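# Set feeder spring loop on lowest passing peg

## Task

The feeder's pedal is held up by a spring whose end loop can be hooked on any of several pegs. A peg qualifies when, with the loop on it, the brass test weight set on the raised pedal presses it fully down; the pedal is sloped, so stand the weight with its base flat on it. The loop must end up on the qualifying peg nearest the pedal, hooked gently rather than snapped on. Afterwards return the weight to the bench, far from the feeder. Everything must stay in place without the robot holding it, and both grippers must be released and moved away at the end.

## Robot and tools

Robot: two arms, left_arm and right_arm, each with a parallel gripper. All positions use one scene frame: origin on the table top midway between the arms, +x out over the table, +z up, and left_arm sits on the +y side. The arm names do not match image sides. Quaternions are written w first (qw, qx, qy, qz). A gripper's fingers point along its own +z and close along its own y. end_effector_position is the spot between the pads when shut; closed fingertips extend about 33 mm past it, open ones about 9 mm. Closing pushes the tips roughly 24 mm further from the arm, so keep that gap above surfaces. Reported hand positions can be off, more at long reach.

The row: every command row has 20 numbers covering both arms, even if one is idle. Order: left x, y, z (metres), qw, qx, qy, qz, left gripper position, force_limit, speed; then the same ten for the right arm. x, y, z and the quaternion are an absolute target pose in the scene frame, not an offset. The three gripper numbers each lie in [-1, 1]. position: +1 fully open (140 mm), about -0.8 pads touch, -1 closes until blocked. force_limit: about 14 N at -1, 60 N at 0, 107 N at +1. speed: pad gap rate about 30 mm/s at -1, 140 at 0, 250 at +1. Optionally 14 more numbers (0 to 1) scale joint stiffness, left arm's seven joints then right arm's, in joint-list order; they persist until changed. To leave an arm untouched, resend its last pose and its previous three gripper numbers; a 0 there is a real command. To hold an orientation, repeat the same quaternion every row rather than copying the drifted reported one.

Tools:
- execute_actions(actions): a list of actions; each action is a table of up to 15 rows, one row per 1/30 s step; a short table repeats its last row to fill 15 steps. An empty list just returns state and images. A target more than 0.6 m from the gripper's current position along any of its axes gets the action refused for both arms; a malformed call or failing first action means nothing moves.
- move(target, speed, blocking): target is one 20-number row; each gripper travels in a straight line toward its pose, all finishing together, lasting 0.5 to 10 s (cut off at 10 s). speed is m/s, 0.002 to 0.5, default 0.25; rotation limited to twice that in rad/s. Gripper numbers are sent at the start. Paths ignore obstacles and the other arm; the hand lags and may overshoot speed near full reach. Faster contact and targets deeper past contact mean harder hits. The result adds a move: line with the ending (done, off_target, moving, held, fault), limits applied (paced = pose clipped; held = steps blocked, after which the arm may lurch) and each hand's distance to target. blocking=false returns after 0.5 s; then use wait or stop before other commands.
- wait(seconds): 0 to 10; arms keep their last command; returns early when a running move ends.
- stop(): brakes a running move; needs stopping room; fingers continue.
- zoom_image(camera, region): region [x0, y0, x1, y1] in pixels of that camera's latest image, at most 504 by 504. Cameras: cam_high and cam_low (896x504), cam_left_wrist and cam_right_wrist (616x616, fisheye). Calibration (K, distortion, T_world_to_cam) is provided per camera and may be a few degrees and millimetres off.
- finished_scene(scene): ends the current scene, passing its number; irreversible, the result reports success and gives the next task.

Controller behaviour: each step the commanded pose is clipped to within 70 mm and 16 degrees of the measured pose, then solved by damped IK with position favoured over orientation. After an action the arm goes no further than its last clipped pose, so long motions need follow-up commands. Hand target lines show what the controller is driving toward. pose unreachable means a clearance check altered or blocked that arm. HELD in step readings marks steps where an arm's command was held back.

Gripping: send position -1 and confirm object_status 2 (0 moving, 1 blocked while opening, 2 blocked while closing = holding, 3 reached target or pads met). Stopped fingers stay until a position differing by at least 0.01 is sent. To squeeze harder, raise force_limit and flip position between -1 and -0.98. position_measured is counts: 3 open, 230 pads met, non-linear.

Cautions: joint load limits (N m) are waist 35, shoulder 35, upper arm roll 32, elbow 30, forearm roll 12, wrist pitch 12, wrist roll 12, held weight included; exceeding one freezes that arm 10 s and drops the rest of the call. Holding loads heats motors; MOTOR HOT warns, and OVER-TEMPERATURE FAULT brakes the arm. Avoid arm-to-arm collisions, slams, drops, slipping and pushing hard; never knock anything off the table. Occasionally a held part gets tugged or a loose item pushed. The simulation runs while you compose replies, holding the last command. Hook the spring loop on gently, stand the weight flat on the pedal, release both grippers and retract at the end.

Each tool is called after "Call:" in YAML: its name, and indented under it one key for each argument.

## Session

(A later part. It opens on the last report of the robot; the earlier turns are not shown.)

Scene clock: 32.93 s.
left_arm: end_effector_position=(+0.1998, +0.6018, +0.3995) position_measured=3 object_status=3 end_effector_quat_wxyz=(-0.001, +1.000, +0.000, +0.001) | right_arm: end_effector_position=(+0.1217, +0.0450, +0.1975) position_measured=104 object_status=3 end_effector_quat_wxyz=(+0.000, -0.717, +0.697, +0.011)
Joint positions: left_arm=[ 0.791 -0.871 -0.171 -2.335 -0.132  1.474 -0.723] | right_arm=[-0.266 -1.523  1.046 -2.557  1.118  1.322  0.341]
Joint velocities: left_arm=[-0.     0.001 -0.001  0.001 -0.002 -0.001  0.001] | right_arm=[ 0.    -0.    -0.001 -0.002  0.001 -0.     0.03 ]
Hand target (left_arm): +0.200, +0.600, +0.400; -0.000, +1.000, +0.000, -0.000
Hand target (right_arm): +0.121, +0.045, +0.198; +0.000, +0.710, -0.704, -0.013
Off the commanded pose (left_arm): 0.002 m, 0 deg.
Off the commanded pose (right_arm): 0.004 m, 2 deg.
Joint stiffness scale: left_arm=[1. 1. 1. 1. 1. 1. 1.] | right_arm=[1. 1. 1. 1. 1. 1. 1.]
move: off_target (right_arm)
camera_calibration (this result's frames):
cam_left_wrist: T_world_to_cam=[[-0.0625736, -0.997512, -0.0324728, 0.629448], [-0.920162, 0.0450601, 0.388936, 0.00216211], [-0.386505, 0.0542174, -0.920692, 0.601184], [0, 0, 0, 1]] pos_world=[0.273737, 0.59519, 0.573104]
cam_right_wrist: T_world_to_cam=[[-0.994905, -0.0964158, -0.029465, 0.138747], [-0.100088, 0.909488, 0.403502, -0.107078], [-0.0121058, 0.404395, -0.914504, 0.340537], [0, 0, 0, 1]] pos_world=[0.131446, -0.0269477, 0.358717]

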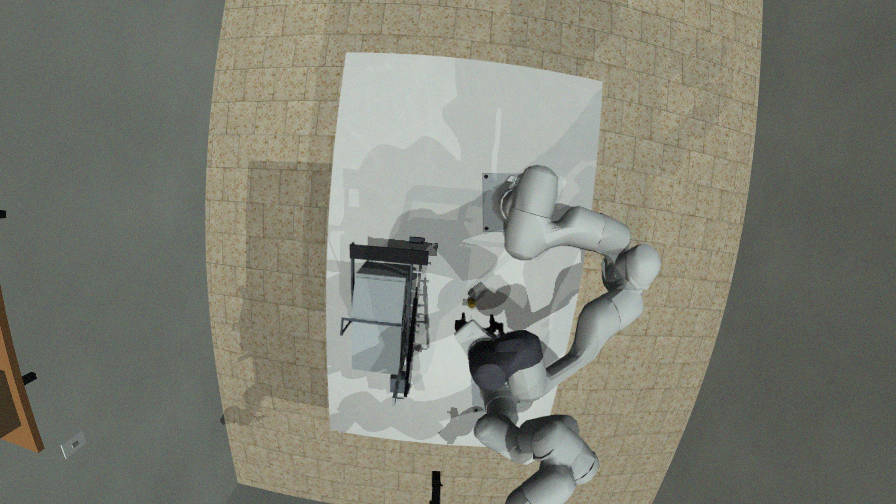

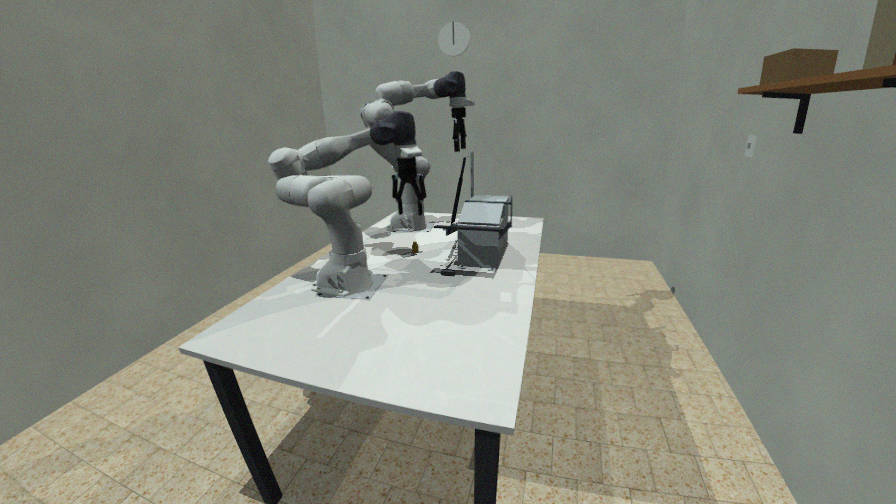

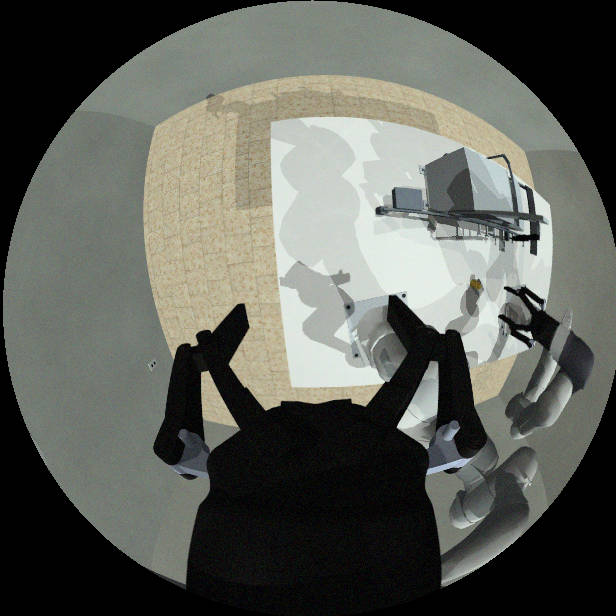

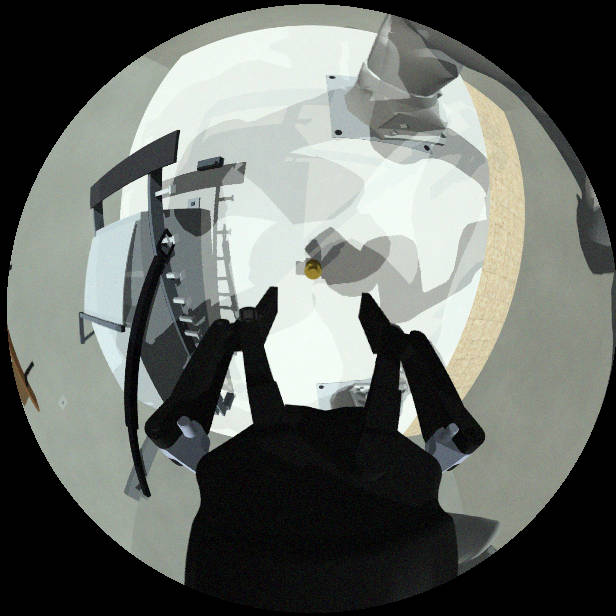

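Call:
move:
  target: [0.2,0.6,0.4,0,1,0,0,1,0,0,0.128,0.046,0.09,0,0.7071,-0.7071,0,0.2,0,0]
  speed: 0.15

Call:
zoom_image:
  camera: "cam_low"
  region: [380, 200, 460, 270]

Scene clock: 35.83 s.
left_arm: end_effector_position=(+0.1998, +0.6018, +0.3995) position_measured=3 object_status=3 end_effector_quat_wxyz=(-0.001, +1.000, +0.000, +0.001) | right_arm: end_effector_position=(+0.1259, +0.0450, +0.0909) position_measured=104 object_status=3 end_effector_quat_wxyz=(-0.002, -0.710, +0.704, -0.000)
Joint positions: left_arm=[ 0.791 -0.871 -0.171 -2.335 -0.132  1.474 -0.723] | right_arm=[-0.21  -1.622  1.335 -2.668  1.38   1.415  0.362]
Joint velocities: left_arm=[-0.     0.     0.    -0.    -0.001 -0.     0.001] | right_arm=[ 0.    -0.009  0.001 -0.     0.012 -0.     0.003]
Hand target (left_arm): +0.200, +0.600, +0.400; -0.000, +1.000, +0.000, -0.000
Hand target (right_arm): +0.127, +0.045, +0.091; -0.000, +0.707, -0.707, +0.001
Off the commanded pose (left_arm): 0.002 m, 0 deg.
Off the commanded pose (right_arm): 0.003 m, 0 deg.
Joint stiffness scale: left_arm=[1. 1. 1. 1. 1. 1. 1.] | right_arm=[1. 1. 1. 1. 1. 1. 1.]
move: done
camera_calibration (this result's frames):
cam_left_wrist: T_world_to_cam=[[-0.0625844, -0.997511, -0.0324889, 0.629452], [-0.920163, 0.045064, 0.388933, 0.00215925], [-0.386501, 0.0542362, -0.920693, 0.601181], [0, 0, 0, 1]] pos_world=[0.273738, 0.595182, 0.573114]
cam_right_wrist: T_world_to_cam=[[-0.996125, -0.0775692, -0.0414514, 0.140114], [-0.0875591, 0.919034, 0.38433, -0.0639119], [0.00828311, 0.38647, -0.922265, 0.242052], [0, 0, 0, 1]] pos_world=[0.13197, -0.0239401, 0.253607]

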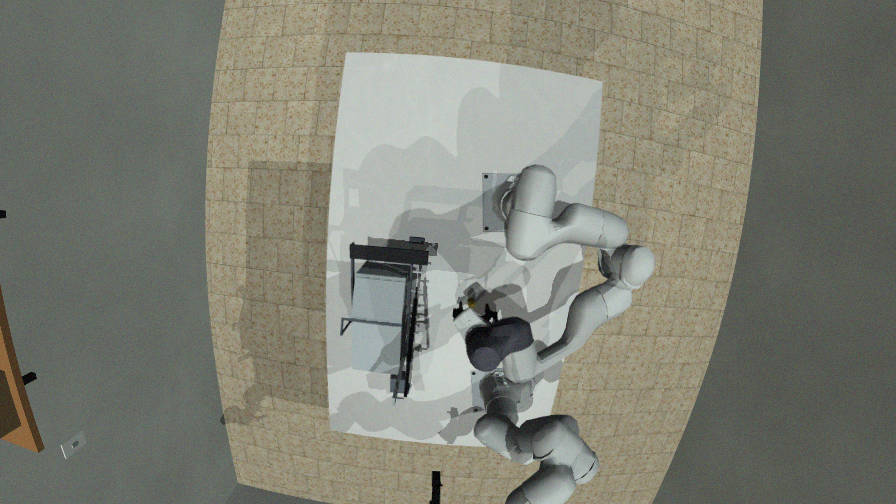

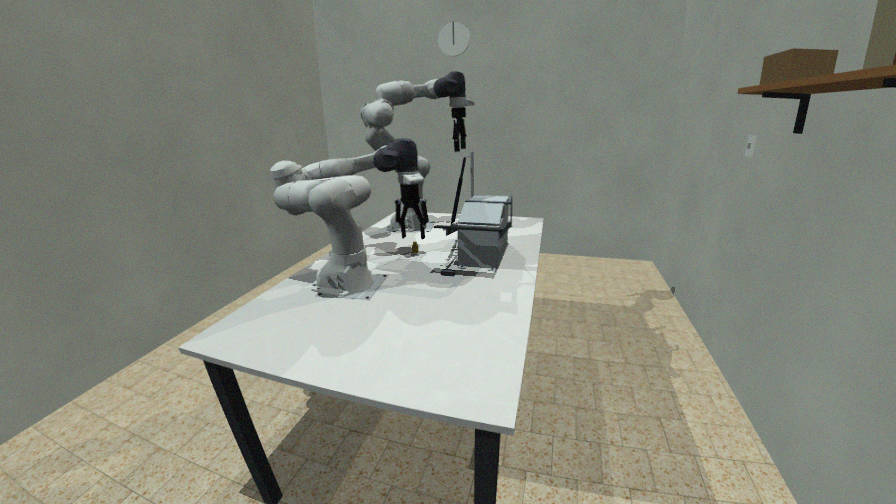

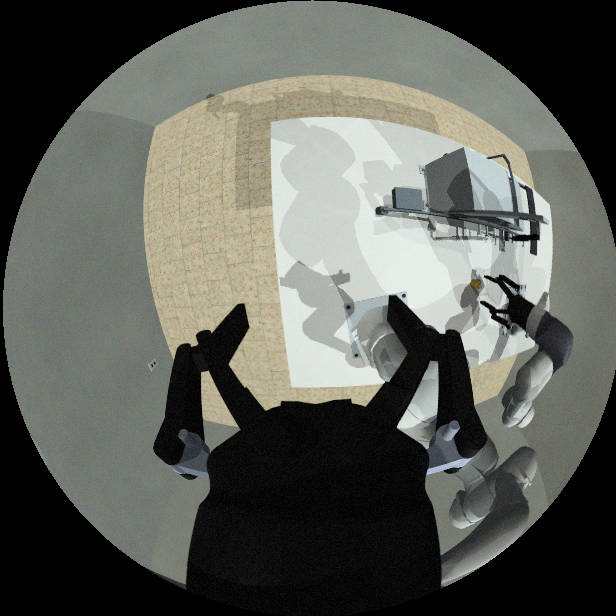

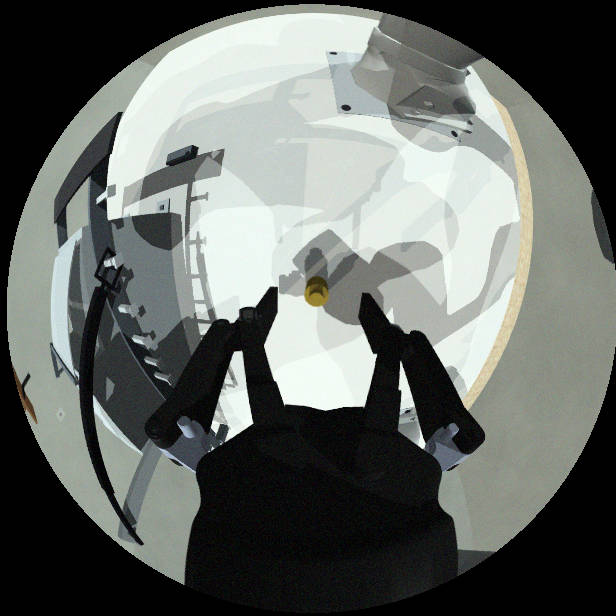

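Region (380, 200, 460, 270) of cam_low's 896x504 image, scaled by 6.300, with more detail than that image has; it fills the top 441 rows of this view, and the rest is white.

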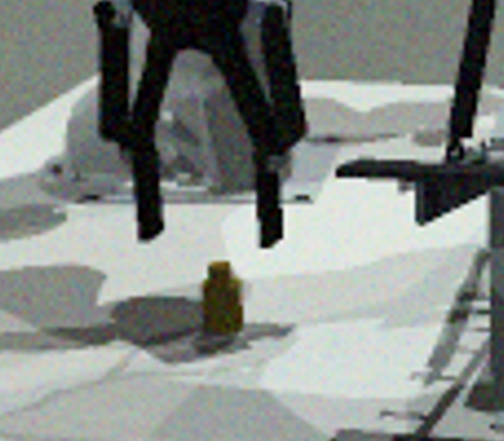

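Call:
move:
  target: [0.2,0.6,0.4,0,1,0,0,1,0,0,0.130,0.049,0.043,0,0.7071,-0.7071,0,0.2,0,0]
  speed: 0.08

Call:
move:
  target: [0.2,0.6,0.4,0,1,0,0,1,0,0,0.130,0.049,0.043,0,0.7071,-0.7071,0,-1,-0.2,-0.5]

Call:
zoom_image:
  camera: "cam_low"
  region: [380, 200, 460, 270]

Scene clock: 37.47 s.
left_arm: end_effector_position=(+0.1998, +0.6018, +0.3995) position_measured=3 object_status=3 end_effector_quat_wxyz=(-0.001, +1.000, +0.000, +0.001) | right_arm: end_effector_position=(+0.1285, +0.0485, +0.0436) position_measured=104 object_status=3 end_effector_quat_wxyz=(-0.002, -0.710, +0.705, +0.001)
Joint positions: left_arm=[ 0.791 -0.871 -0.171 -2.335 -0.132  1.474 -0.723] | right_arm=[-0.202 -1.642  1.478 -2.683  1.519  1.462  0.365]
Joint velocities: left_arm=[ 0.    -0.001  0.    -0.    -0.001  0.    -0.001] | right_arm=[-0.    -0.007  0.     0.001  0.011  0.001  0.002]
Hand target (left_arm): +0.200, +0.600, +0.400; -0.000, +1.000, +0.000, -0.000
Hand target (right_arm): +0.130, +0.049, +0.043; -0.000, +0.707, -0.707, +0.000
Off the commanded pose (left_arm): 0.002 m, 0 deg.
Off the commanded pose (right_arm): 0.002 m, 0 deg.
Joint stiffness scale: left_arm=[1. 1. 1. 1. 1. 1. 1.] | right_arm=[1. 1. 1. 1. 1. 1. 1.]
move: done
camera_calibration (this result's frames):
cam_left_wrist: T_world_to_cam=[[-0.0625911, -0.99751, -0.0324984, 0.629455], [-0.920163, 0.0450665, 0.388933, 0.00215721], [-0.3865, 0.0542476, -0.920693, 0.601179], [0, 0, 0, 1]] pos_world=[0.273739, 0.595178, 0.573119]
cam_right_wrist: T_world_to_cam=[[-0.996253, -0.0766372, -0.0400793, 0.140911], [-0.086176, 0.918786, 0.385236, -0.0488959], [0.00730085, 0.387247, -0.921947, 0.197093], [0, 0, 0, 1]] pos_world=[0.134731, -0.0205995, 0.206193]

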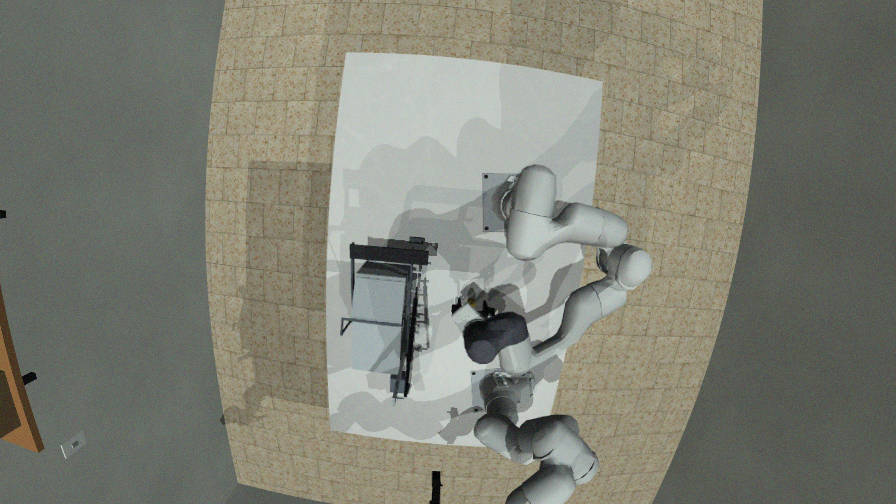

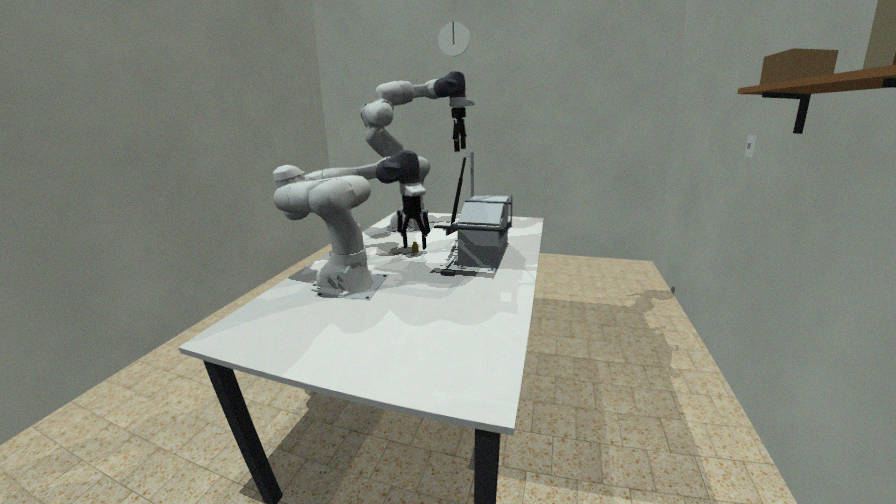

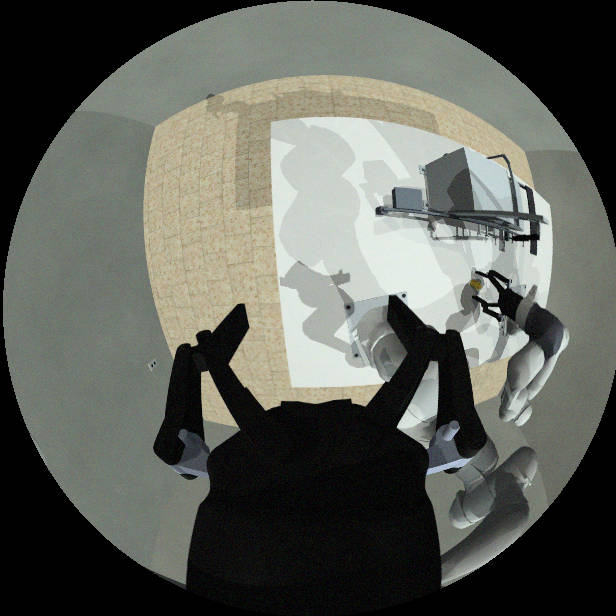

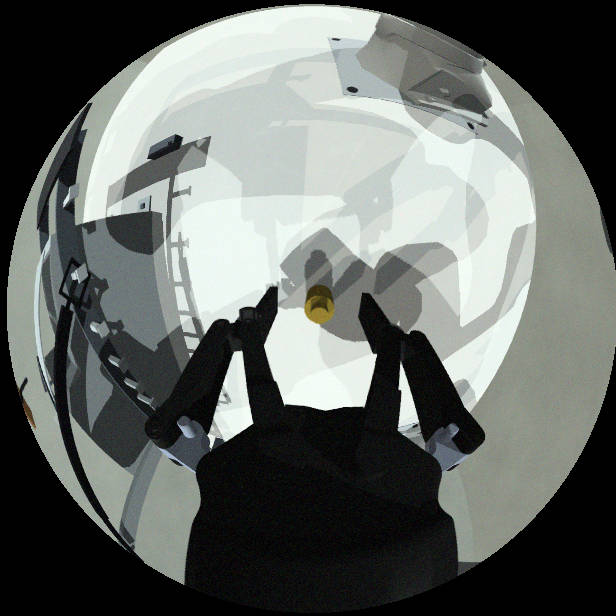

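Scene clock: 38.33 s.
left_arm: end_effector_position=(+0.1998, +0.6018, +0.3995) position_measured=3 object_status=3 end_effector_quat_wxyz=(-0.001, +1.000, +0.000, +0.001) | right_arm: end_effector_position=(+0.1284, +0.0491, +0.0435) position_measured=192 object_status=2 end_effector_quat_wxyz=(-0.002, -0.710, +0.705, +0.001)
Joint positions: left_arm=[ 0.791 -0.871 -0.171 -2.335 -0.132  1.474 -0.723] | right_arm=[-0.202 -1.642  1.479 -2.683  1.521  1.462  0.365]
Joint velocities: left_arm=[ 0.     0.    -0.    -0.     0.001 -0.001 -0.001] | right_arm=[-0.002  0.001 -0.    -0.     0.     0.    -0.   ]
Hand target (left_arm): +0.200, +0.600, +0.400; -0.000, +1.000, +0.000, -0.000
Hand target (right_arm): +0.130, +0.049, +0.043; +0.000, +0.707, -0.707, +0.000
Off the commanded pose (left_arm): 0.002 m, 0 deg.
Off the commanded pose (right_arm): 0.002 m, 0 deg.
Joint stiffness scale: left_arm=[1. 1. 1. 1. 1. 1. 1.] | right_arm=[1. 1. 1. 1. 1. 1. 1.]
move: done
camera_calibration (this result's frames):
cam_left_wrist: T_world_to_cam=[[-0.0625946, -0.99751, -0.0325035, 0.629457], [-0.920163, 0.0450679, 0.388932, 0.0021565], [-0.386499, 0.0542536, -0.920693, 0.601178], [0, 0, 0, 1]] pos_world=[0.273739, 0.595176, 0.573121]
cam_right_wrist: T_world_to_cam=[[-0.996244, -0.0767493, -0.0401032, 0.140923], [-0.0863012, 0.918101, 0.386836, -0.0494098], [0.00712941, 0.388844, -0.921276, 0.196684], [0, 0, 0, 1]] pos_world=[0.134727, -0.0203002, 0.205965]

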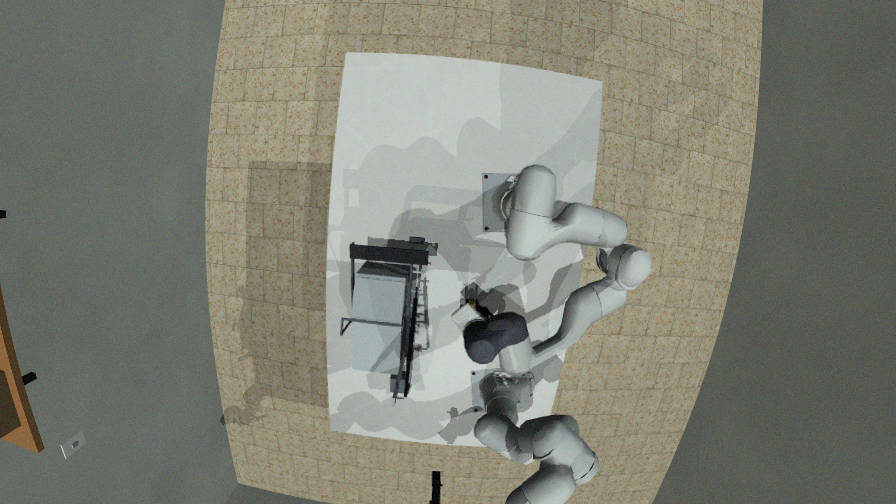

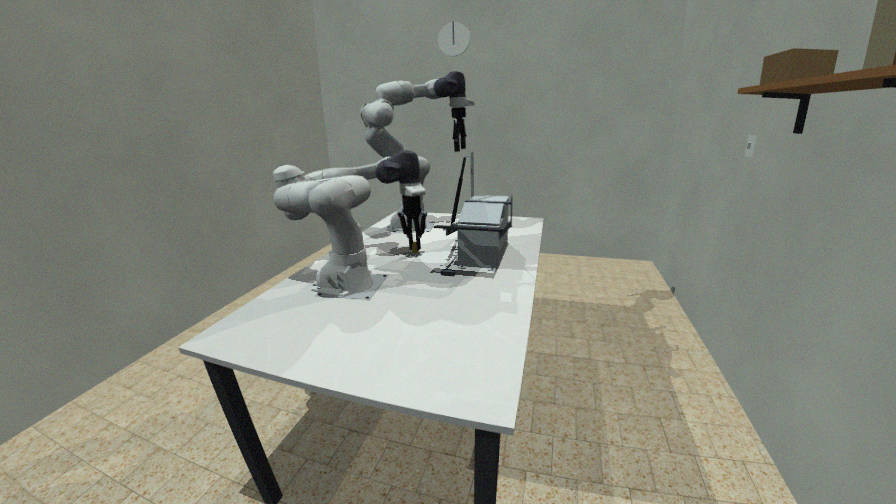

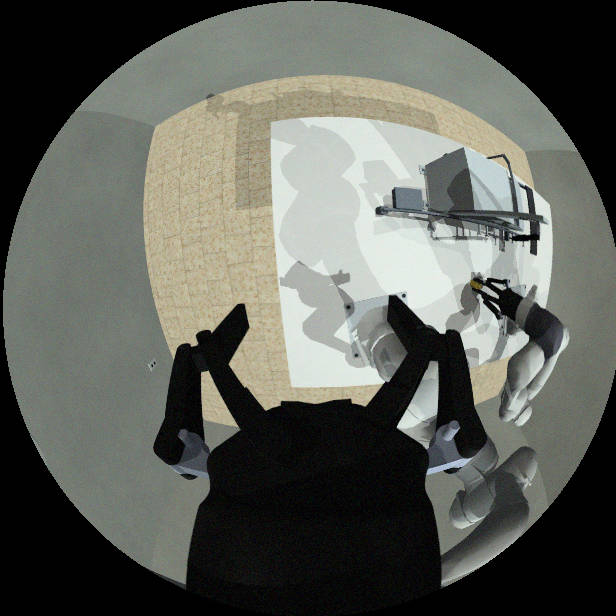

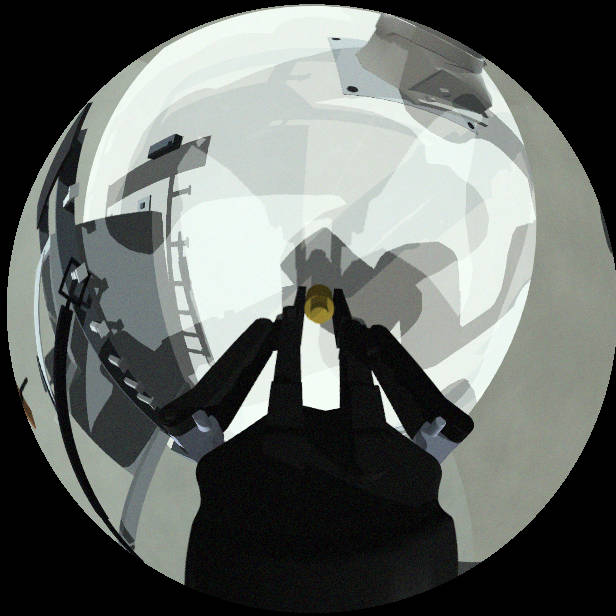

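Region (380, 200, 460, 270) of cam_low's 896x504 image, scaled by 6.300, with more detail than that image has; it fills the top 441 rows of this view, and the rest is white.

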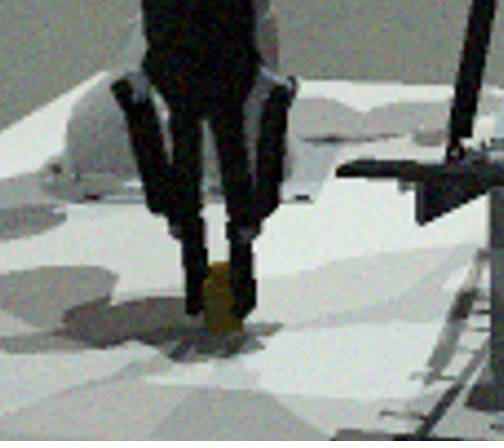

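Call:
move:
  target: [0.2,0.6,0.4,0,1,0,0,1,0,0,0.16,-0.06,0.28,0.0923,0.701,-0.701,0.0923,-1,-0.2,-0.5]
  speed: 0.2

Call:
move:
  target: [0.2,0.6,0.4,0,1,0,0,1,0,0,0.305,-0.098,0.265,0.0923,0.701,-0.701,0.0923,-1,-0.2,-0.5]
  speed: 0.15

Call:
zoom_image:
  camera: "cam_low"
  region: [410, 170, 520, 280]

Scene clock: 41.87 s.
left_arm: end_effector_position=(+0.1998, +0.6018, +0.3995) position_measured=3 object_status=3 end_effector_quat_wxyz=(-0.001, +1.000, +0.000, +0.001) | right_arm: end_effector_position=(+0.1624, -0.0587, +0.2785) position_measured=192 object_status=2 end_effector_quat_wxyz=(-0.094, -0.697, +0.705, -0.088)
Joint positions: left_arm=[ 0.791 -0.871 -0.171 -2.335 -0.132  1.474 -0.723] | right_arm=[-0.394 -1.389  0.902 -2.413  0.671  1.222  0.226]
Joint velocities: left_arm=[-0.001  0.     0.001  0.     0.001  0.    -0.   ] | right_arm=[ 0.008  0.01  -0.     0.001 -0.012  0.    -0.005]
Hand target (left_arm): +0.200, +0.600, +0.400; -0.000, +1.000, +0.000, -0.000
Hand target (right_arm): +0.161, -0.059, +0.280; +0.095, +0.701, -0.701, +0.088
Off the commanded pose (left_arm): 0.002 m, 0 deg.
Off the commanded pose (right_arm): 0.003 m, 1 deg.
Joint stiffness scale: left_arm=[1. 1. 1. 1. 1. 1. 1.] | right_arm=[1. 1. 1. 1. 1. 1. 1.]
move: done
camera_calibration (this result's frames):
cam_left_wrist: T_world_to_cam=[[-0.0626077, -0.997508, -0.0325231, 0.629462], [-0.920164, 0.0450725, 0.38893, 0.00215273], [-0.386495, 0.0542767, -0.920693, 0.601175], [0, 0, 0, 1]] pos_world=[0.273741, 0.595167, 0.573132]
cam_right_wrist: T_world_to_cam=[[-0.997616, -0.0664618, -0.0185622, 0.170752], [-0.0684163, 0.987715, 0.140491, 0.0313022], [0.0089969, 0.141426, -0.989908, 0.459124], [0, 0, 0, 1]] pos_world=[0.168356, -0.0845011, 0.453263]

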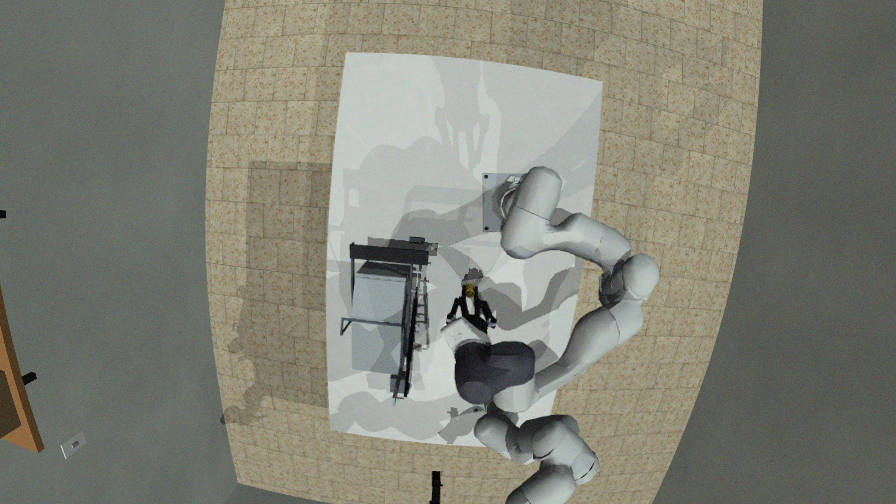

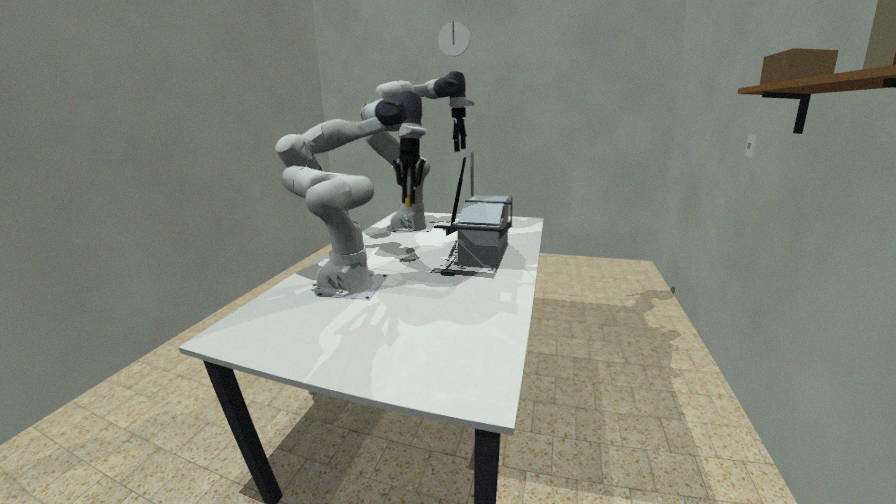

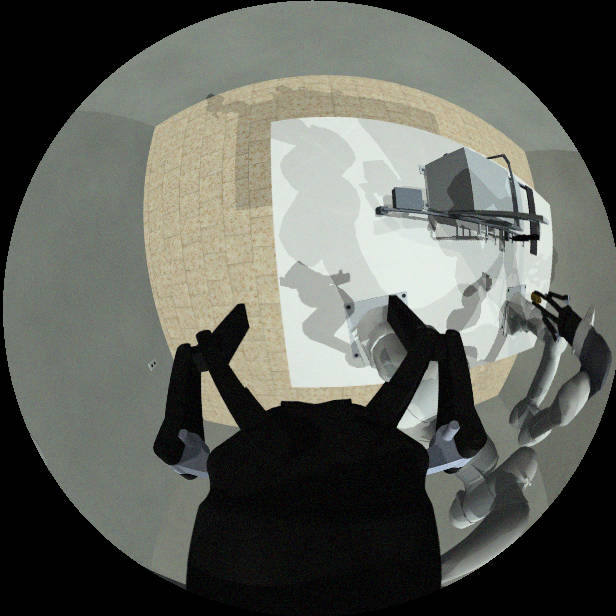

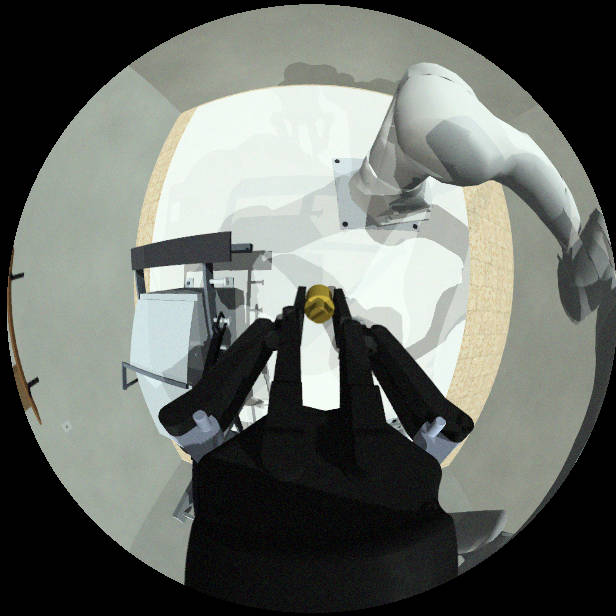

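Scene clock: 43.47 s.
left_arm: end_effector_position=(+0.1998, +0.6018, +0.3996) position_measured=3 object_status=3 end_effector_quat_wxyz=(-0.001, +1.000, +0.000, +0.001) | right_arm: end_effector_position=(+0.2990, -0.0971, +0.2608) position_measured=192 object_status=2 end_effector_quat_wxyz=(-0.095, -0.697, +0.705, -0.086)
Joint positions: left_arm=[ 0.791 -0.871 -0.171 -2.335 -0.132  1.474 -0.723] | right_arm=[-0.682 -1.155  1.003 -2.383  0.626  1.499  0.049]
Joint velocities: left_arm=[ 0.    -0.001  0.     0.001 -0.001  0.     0.   ] | right_arm=[ 0.001  0.002  0.004  0.001  0.001  0.007 -0.023]
Hand target (left_arm): +0.200, +0.600, +0.400; -0.000, +1.000, +0.000, -0.000
Hand target (right_arm): +0.303, -0.097, +0.264; +0.092, +0.703, -0.700, +0.090
Off the commanded pose (left_arm): 0.002 m, 0 deg.
Off the commanded pose (right_arm): 0.007 m, 1 deg.
Joint stiffness scale: left_arm=[1. 1. 1. 1. 1. 1. 1.] | right_arm=[1. 1. 1. 1. 1. 1. 1.]
move: off_target (right_arm)
camera_calibration (this result's frames):
cam_left_wrist: T_world_to_cam=[[-0.0626122, -0.997508, -0.0325291, 0.629464], [-0.920164, 0.0450743, 0.38893, 0.00215131], [-0.386494, 0.0542839, -0.920693, 0.601173], [0, 0, 0, 1]] pos_world=[0.273742, 0.595164, 0.573135]
cam_right_wrist: T_world_to_cam=[[-0.997702, -0.0663957, -0.0135163, 0.302897], [-0.0676454, 0.987503, 0.142342, 0.0804062], [0.00389643, 0.14293, -0.989725, 0.447407], [0, 0, 0, 1]] pos_world=[0.305897, -0.123238, 0.435459]

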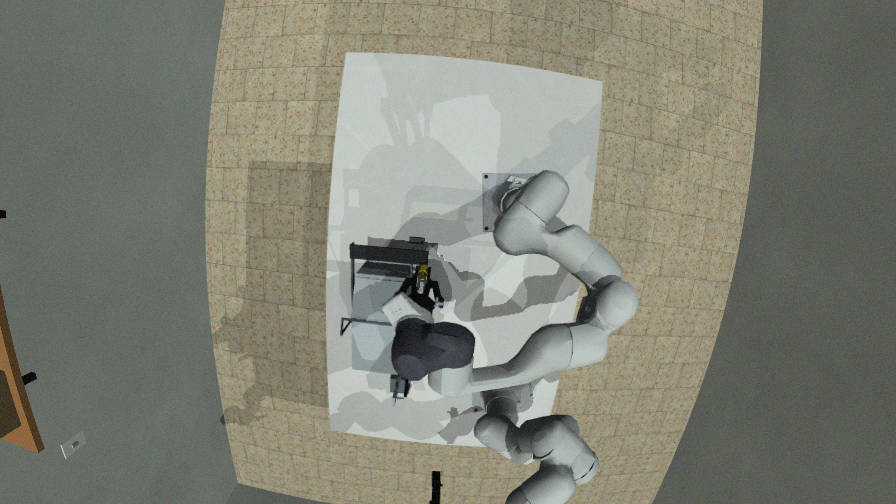

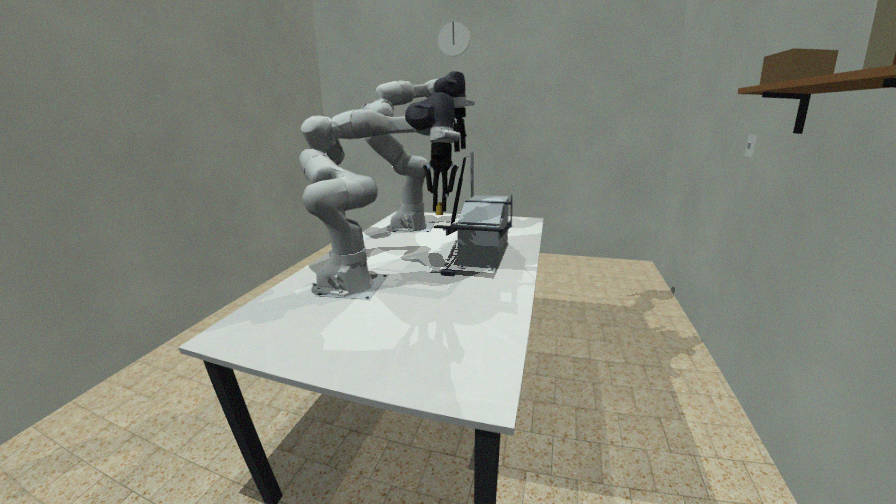

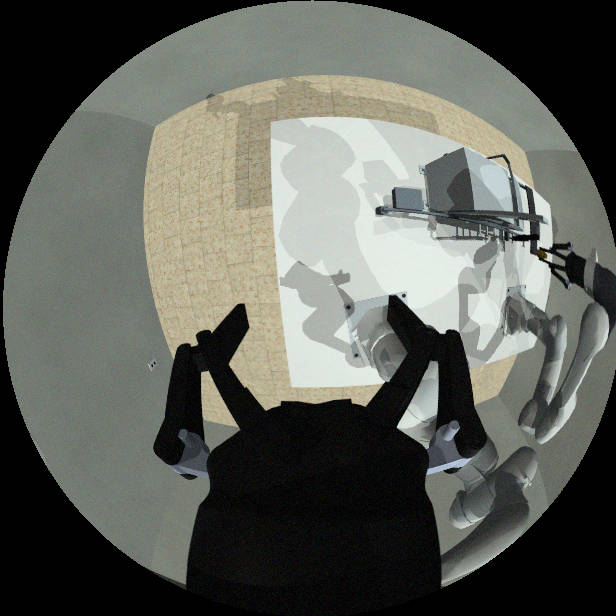

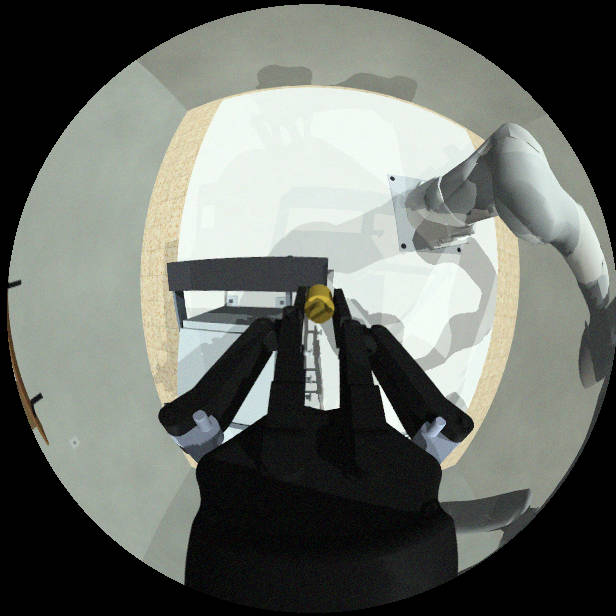

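Region (410, 170, 520, 280) of cam_low's 896x504 image, scaled by 4.582, with more detail than that image has.

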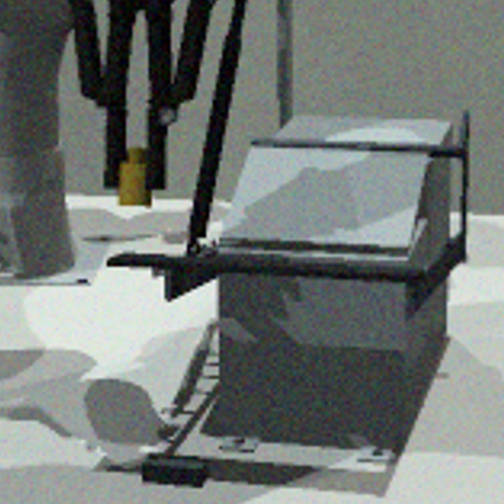

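Call:
move:
  target: [0.2,0.6,0.4,0,1,0,0,1,0,0,0.32,-0.114,0.234,0.0923,0.701,-0.701,0.0923,-1,-0.2,-0.5]
  speed: 0.05

Call:
zoom_image:
  camera: "cam_low"
  region: [420, 190, 480, 250]

Call:
zoom_image:
  camera: "cam_right_wrist"
  region: [240, 230, 400, 350]

Scene clock: 45.07 s.
left_arm: end_effector_position=(+0.1998, +0.6018, +0.3996) position_measured=3 object_status=3 end_effector_quat_wxyz=(-0.001, +1.000, +0.000, +0.001) | right_arm: end_effector_position=(+0.3172, -0.1138, +0.2340) position_measured=192 object_status=2 end_effector_quat_wxyz=(-0.094, -0.698, +0.704, -0.092)
Joint positions: left_arm=[ 0.791 -0.871 -0.171 -2.335 -0.132  1.474 -0.723] | right_arm=[-0.707 -1.142  1.051 -2.441  0.646  1.592  0.016]
Joint velocities: left_arm=[ 0.001  0.     0.    -0.    -0.001  0.     0.001] | right_arm=[-0.001  0.007  0.001 -0.002 -0.001  0.015 -0.008]
Hand target (left_arm): +0.200, +0.600, +0.400; -0.000, +1.000, +0.000, -0.000
Hand target (right_arm): +0.319, -0.114, +0.234; +0.092, +0.701, -0.701, +0.092
Off the commanded pose (left_arm): 0.002 m, 0 deg.
Off the commanded pose (right_arm): 0.003 m, 1 deg.
Joint stiffness scale: left_arm=[1. 1. 1. 1. 1. 1. 1.] | right_arm=[1. 1. 1. 1. 1. 1. 1.]
move: done
camera_calibration (this result's frames):
cam_left_wrist: T_world_to_cam=[[-0.0626171, -0.997507, -0.0325359, 0.629466], [-0.920164, 0.0450762, 0.388929, 0.00214999], [-0.386493, 0.054292, -0.920693, 0.601172], [0, 0, 0, 1]] pos_world=[0.273742, 0.595161, 0.573139]
cam_right_wrist: T_world_to_cam=[[-0.997279, -0.0703144, -0.0221536, 0.321], [-0.0726713, 0.98818, 0.134978, 0.105279], [0.0124008, 0.136221, -0.990601, 0.419982], [0, 0, 0, 1]] pos_world=[0.322569, -0.138674, 0.408935]

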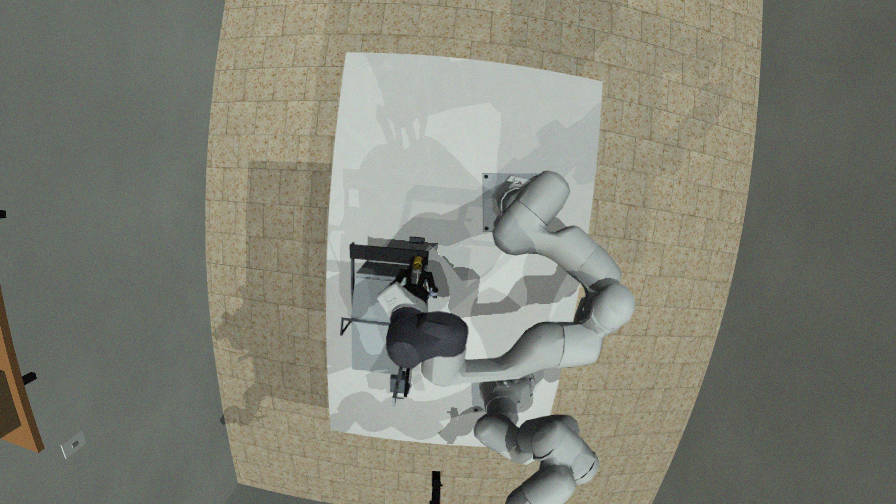

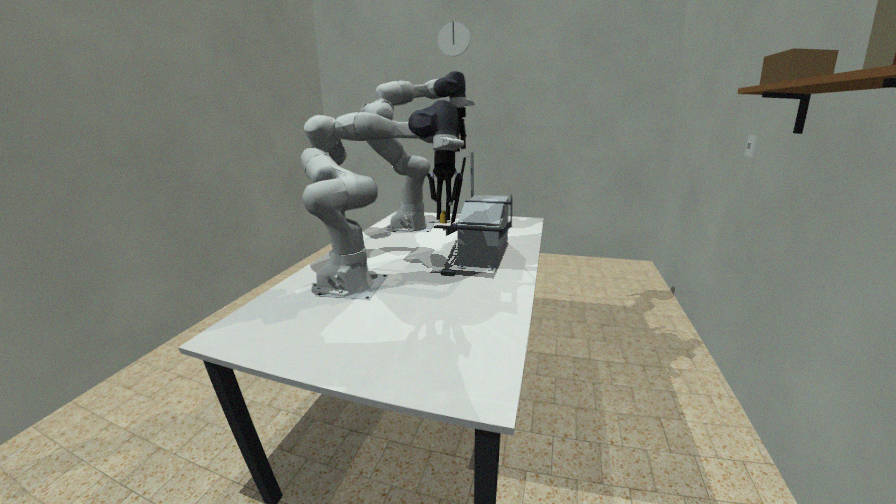

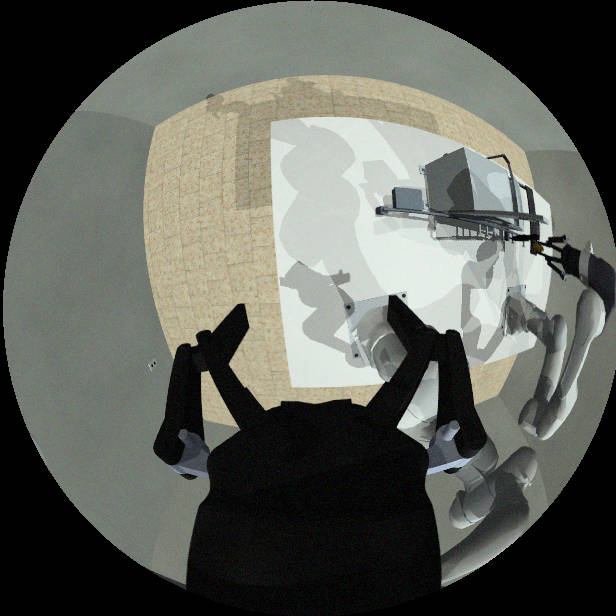

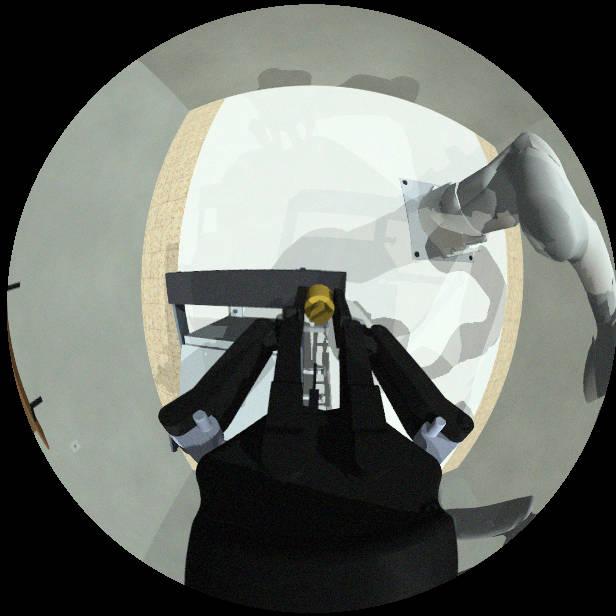

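Region (420, 190, 480, 250) of cam_low's 896x504 image, scaled by 8.400, with more detail than that image has.

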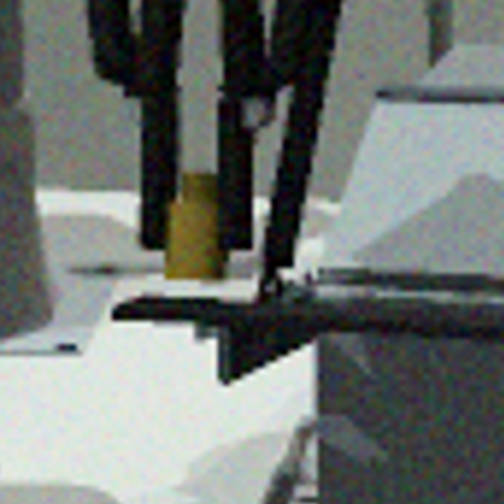

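Region (240, 230, 400, 350) of cam_right_wrist's 616x616 image, scaled by 3.150, with more detail than that image has; it fills the top 378 rows of this view, and the rest is white.

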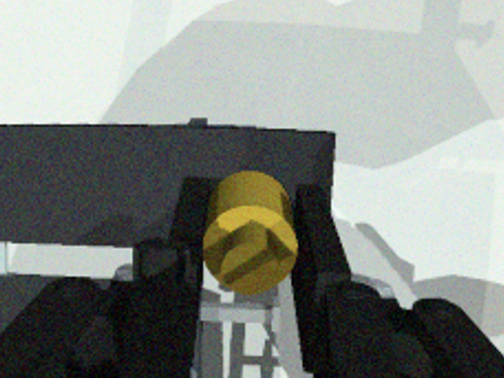

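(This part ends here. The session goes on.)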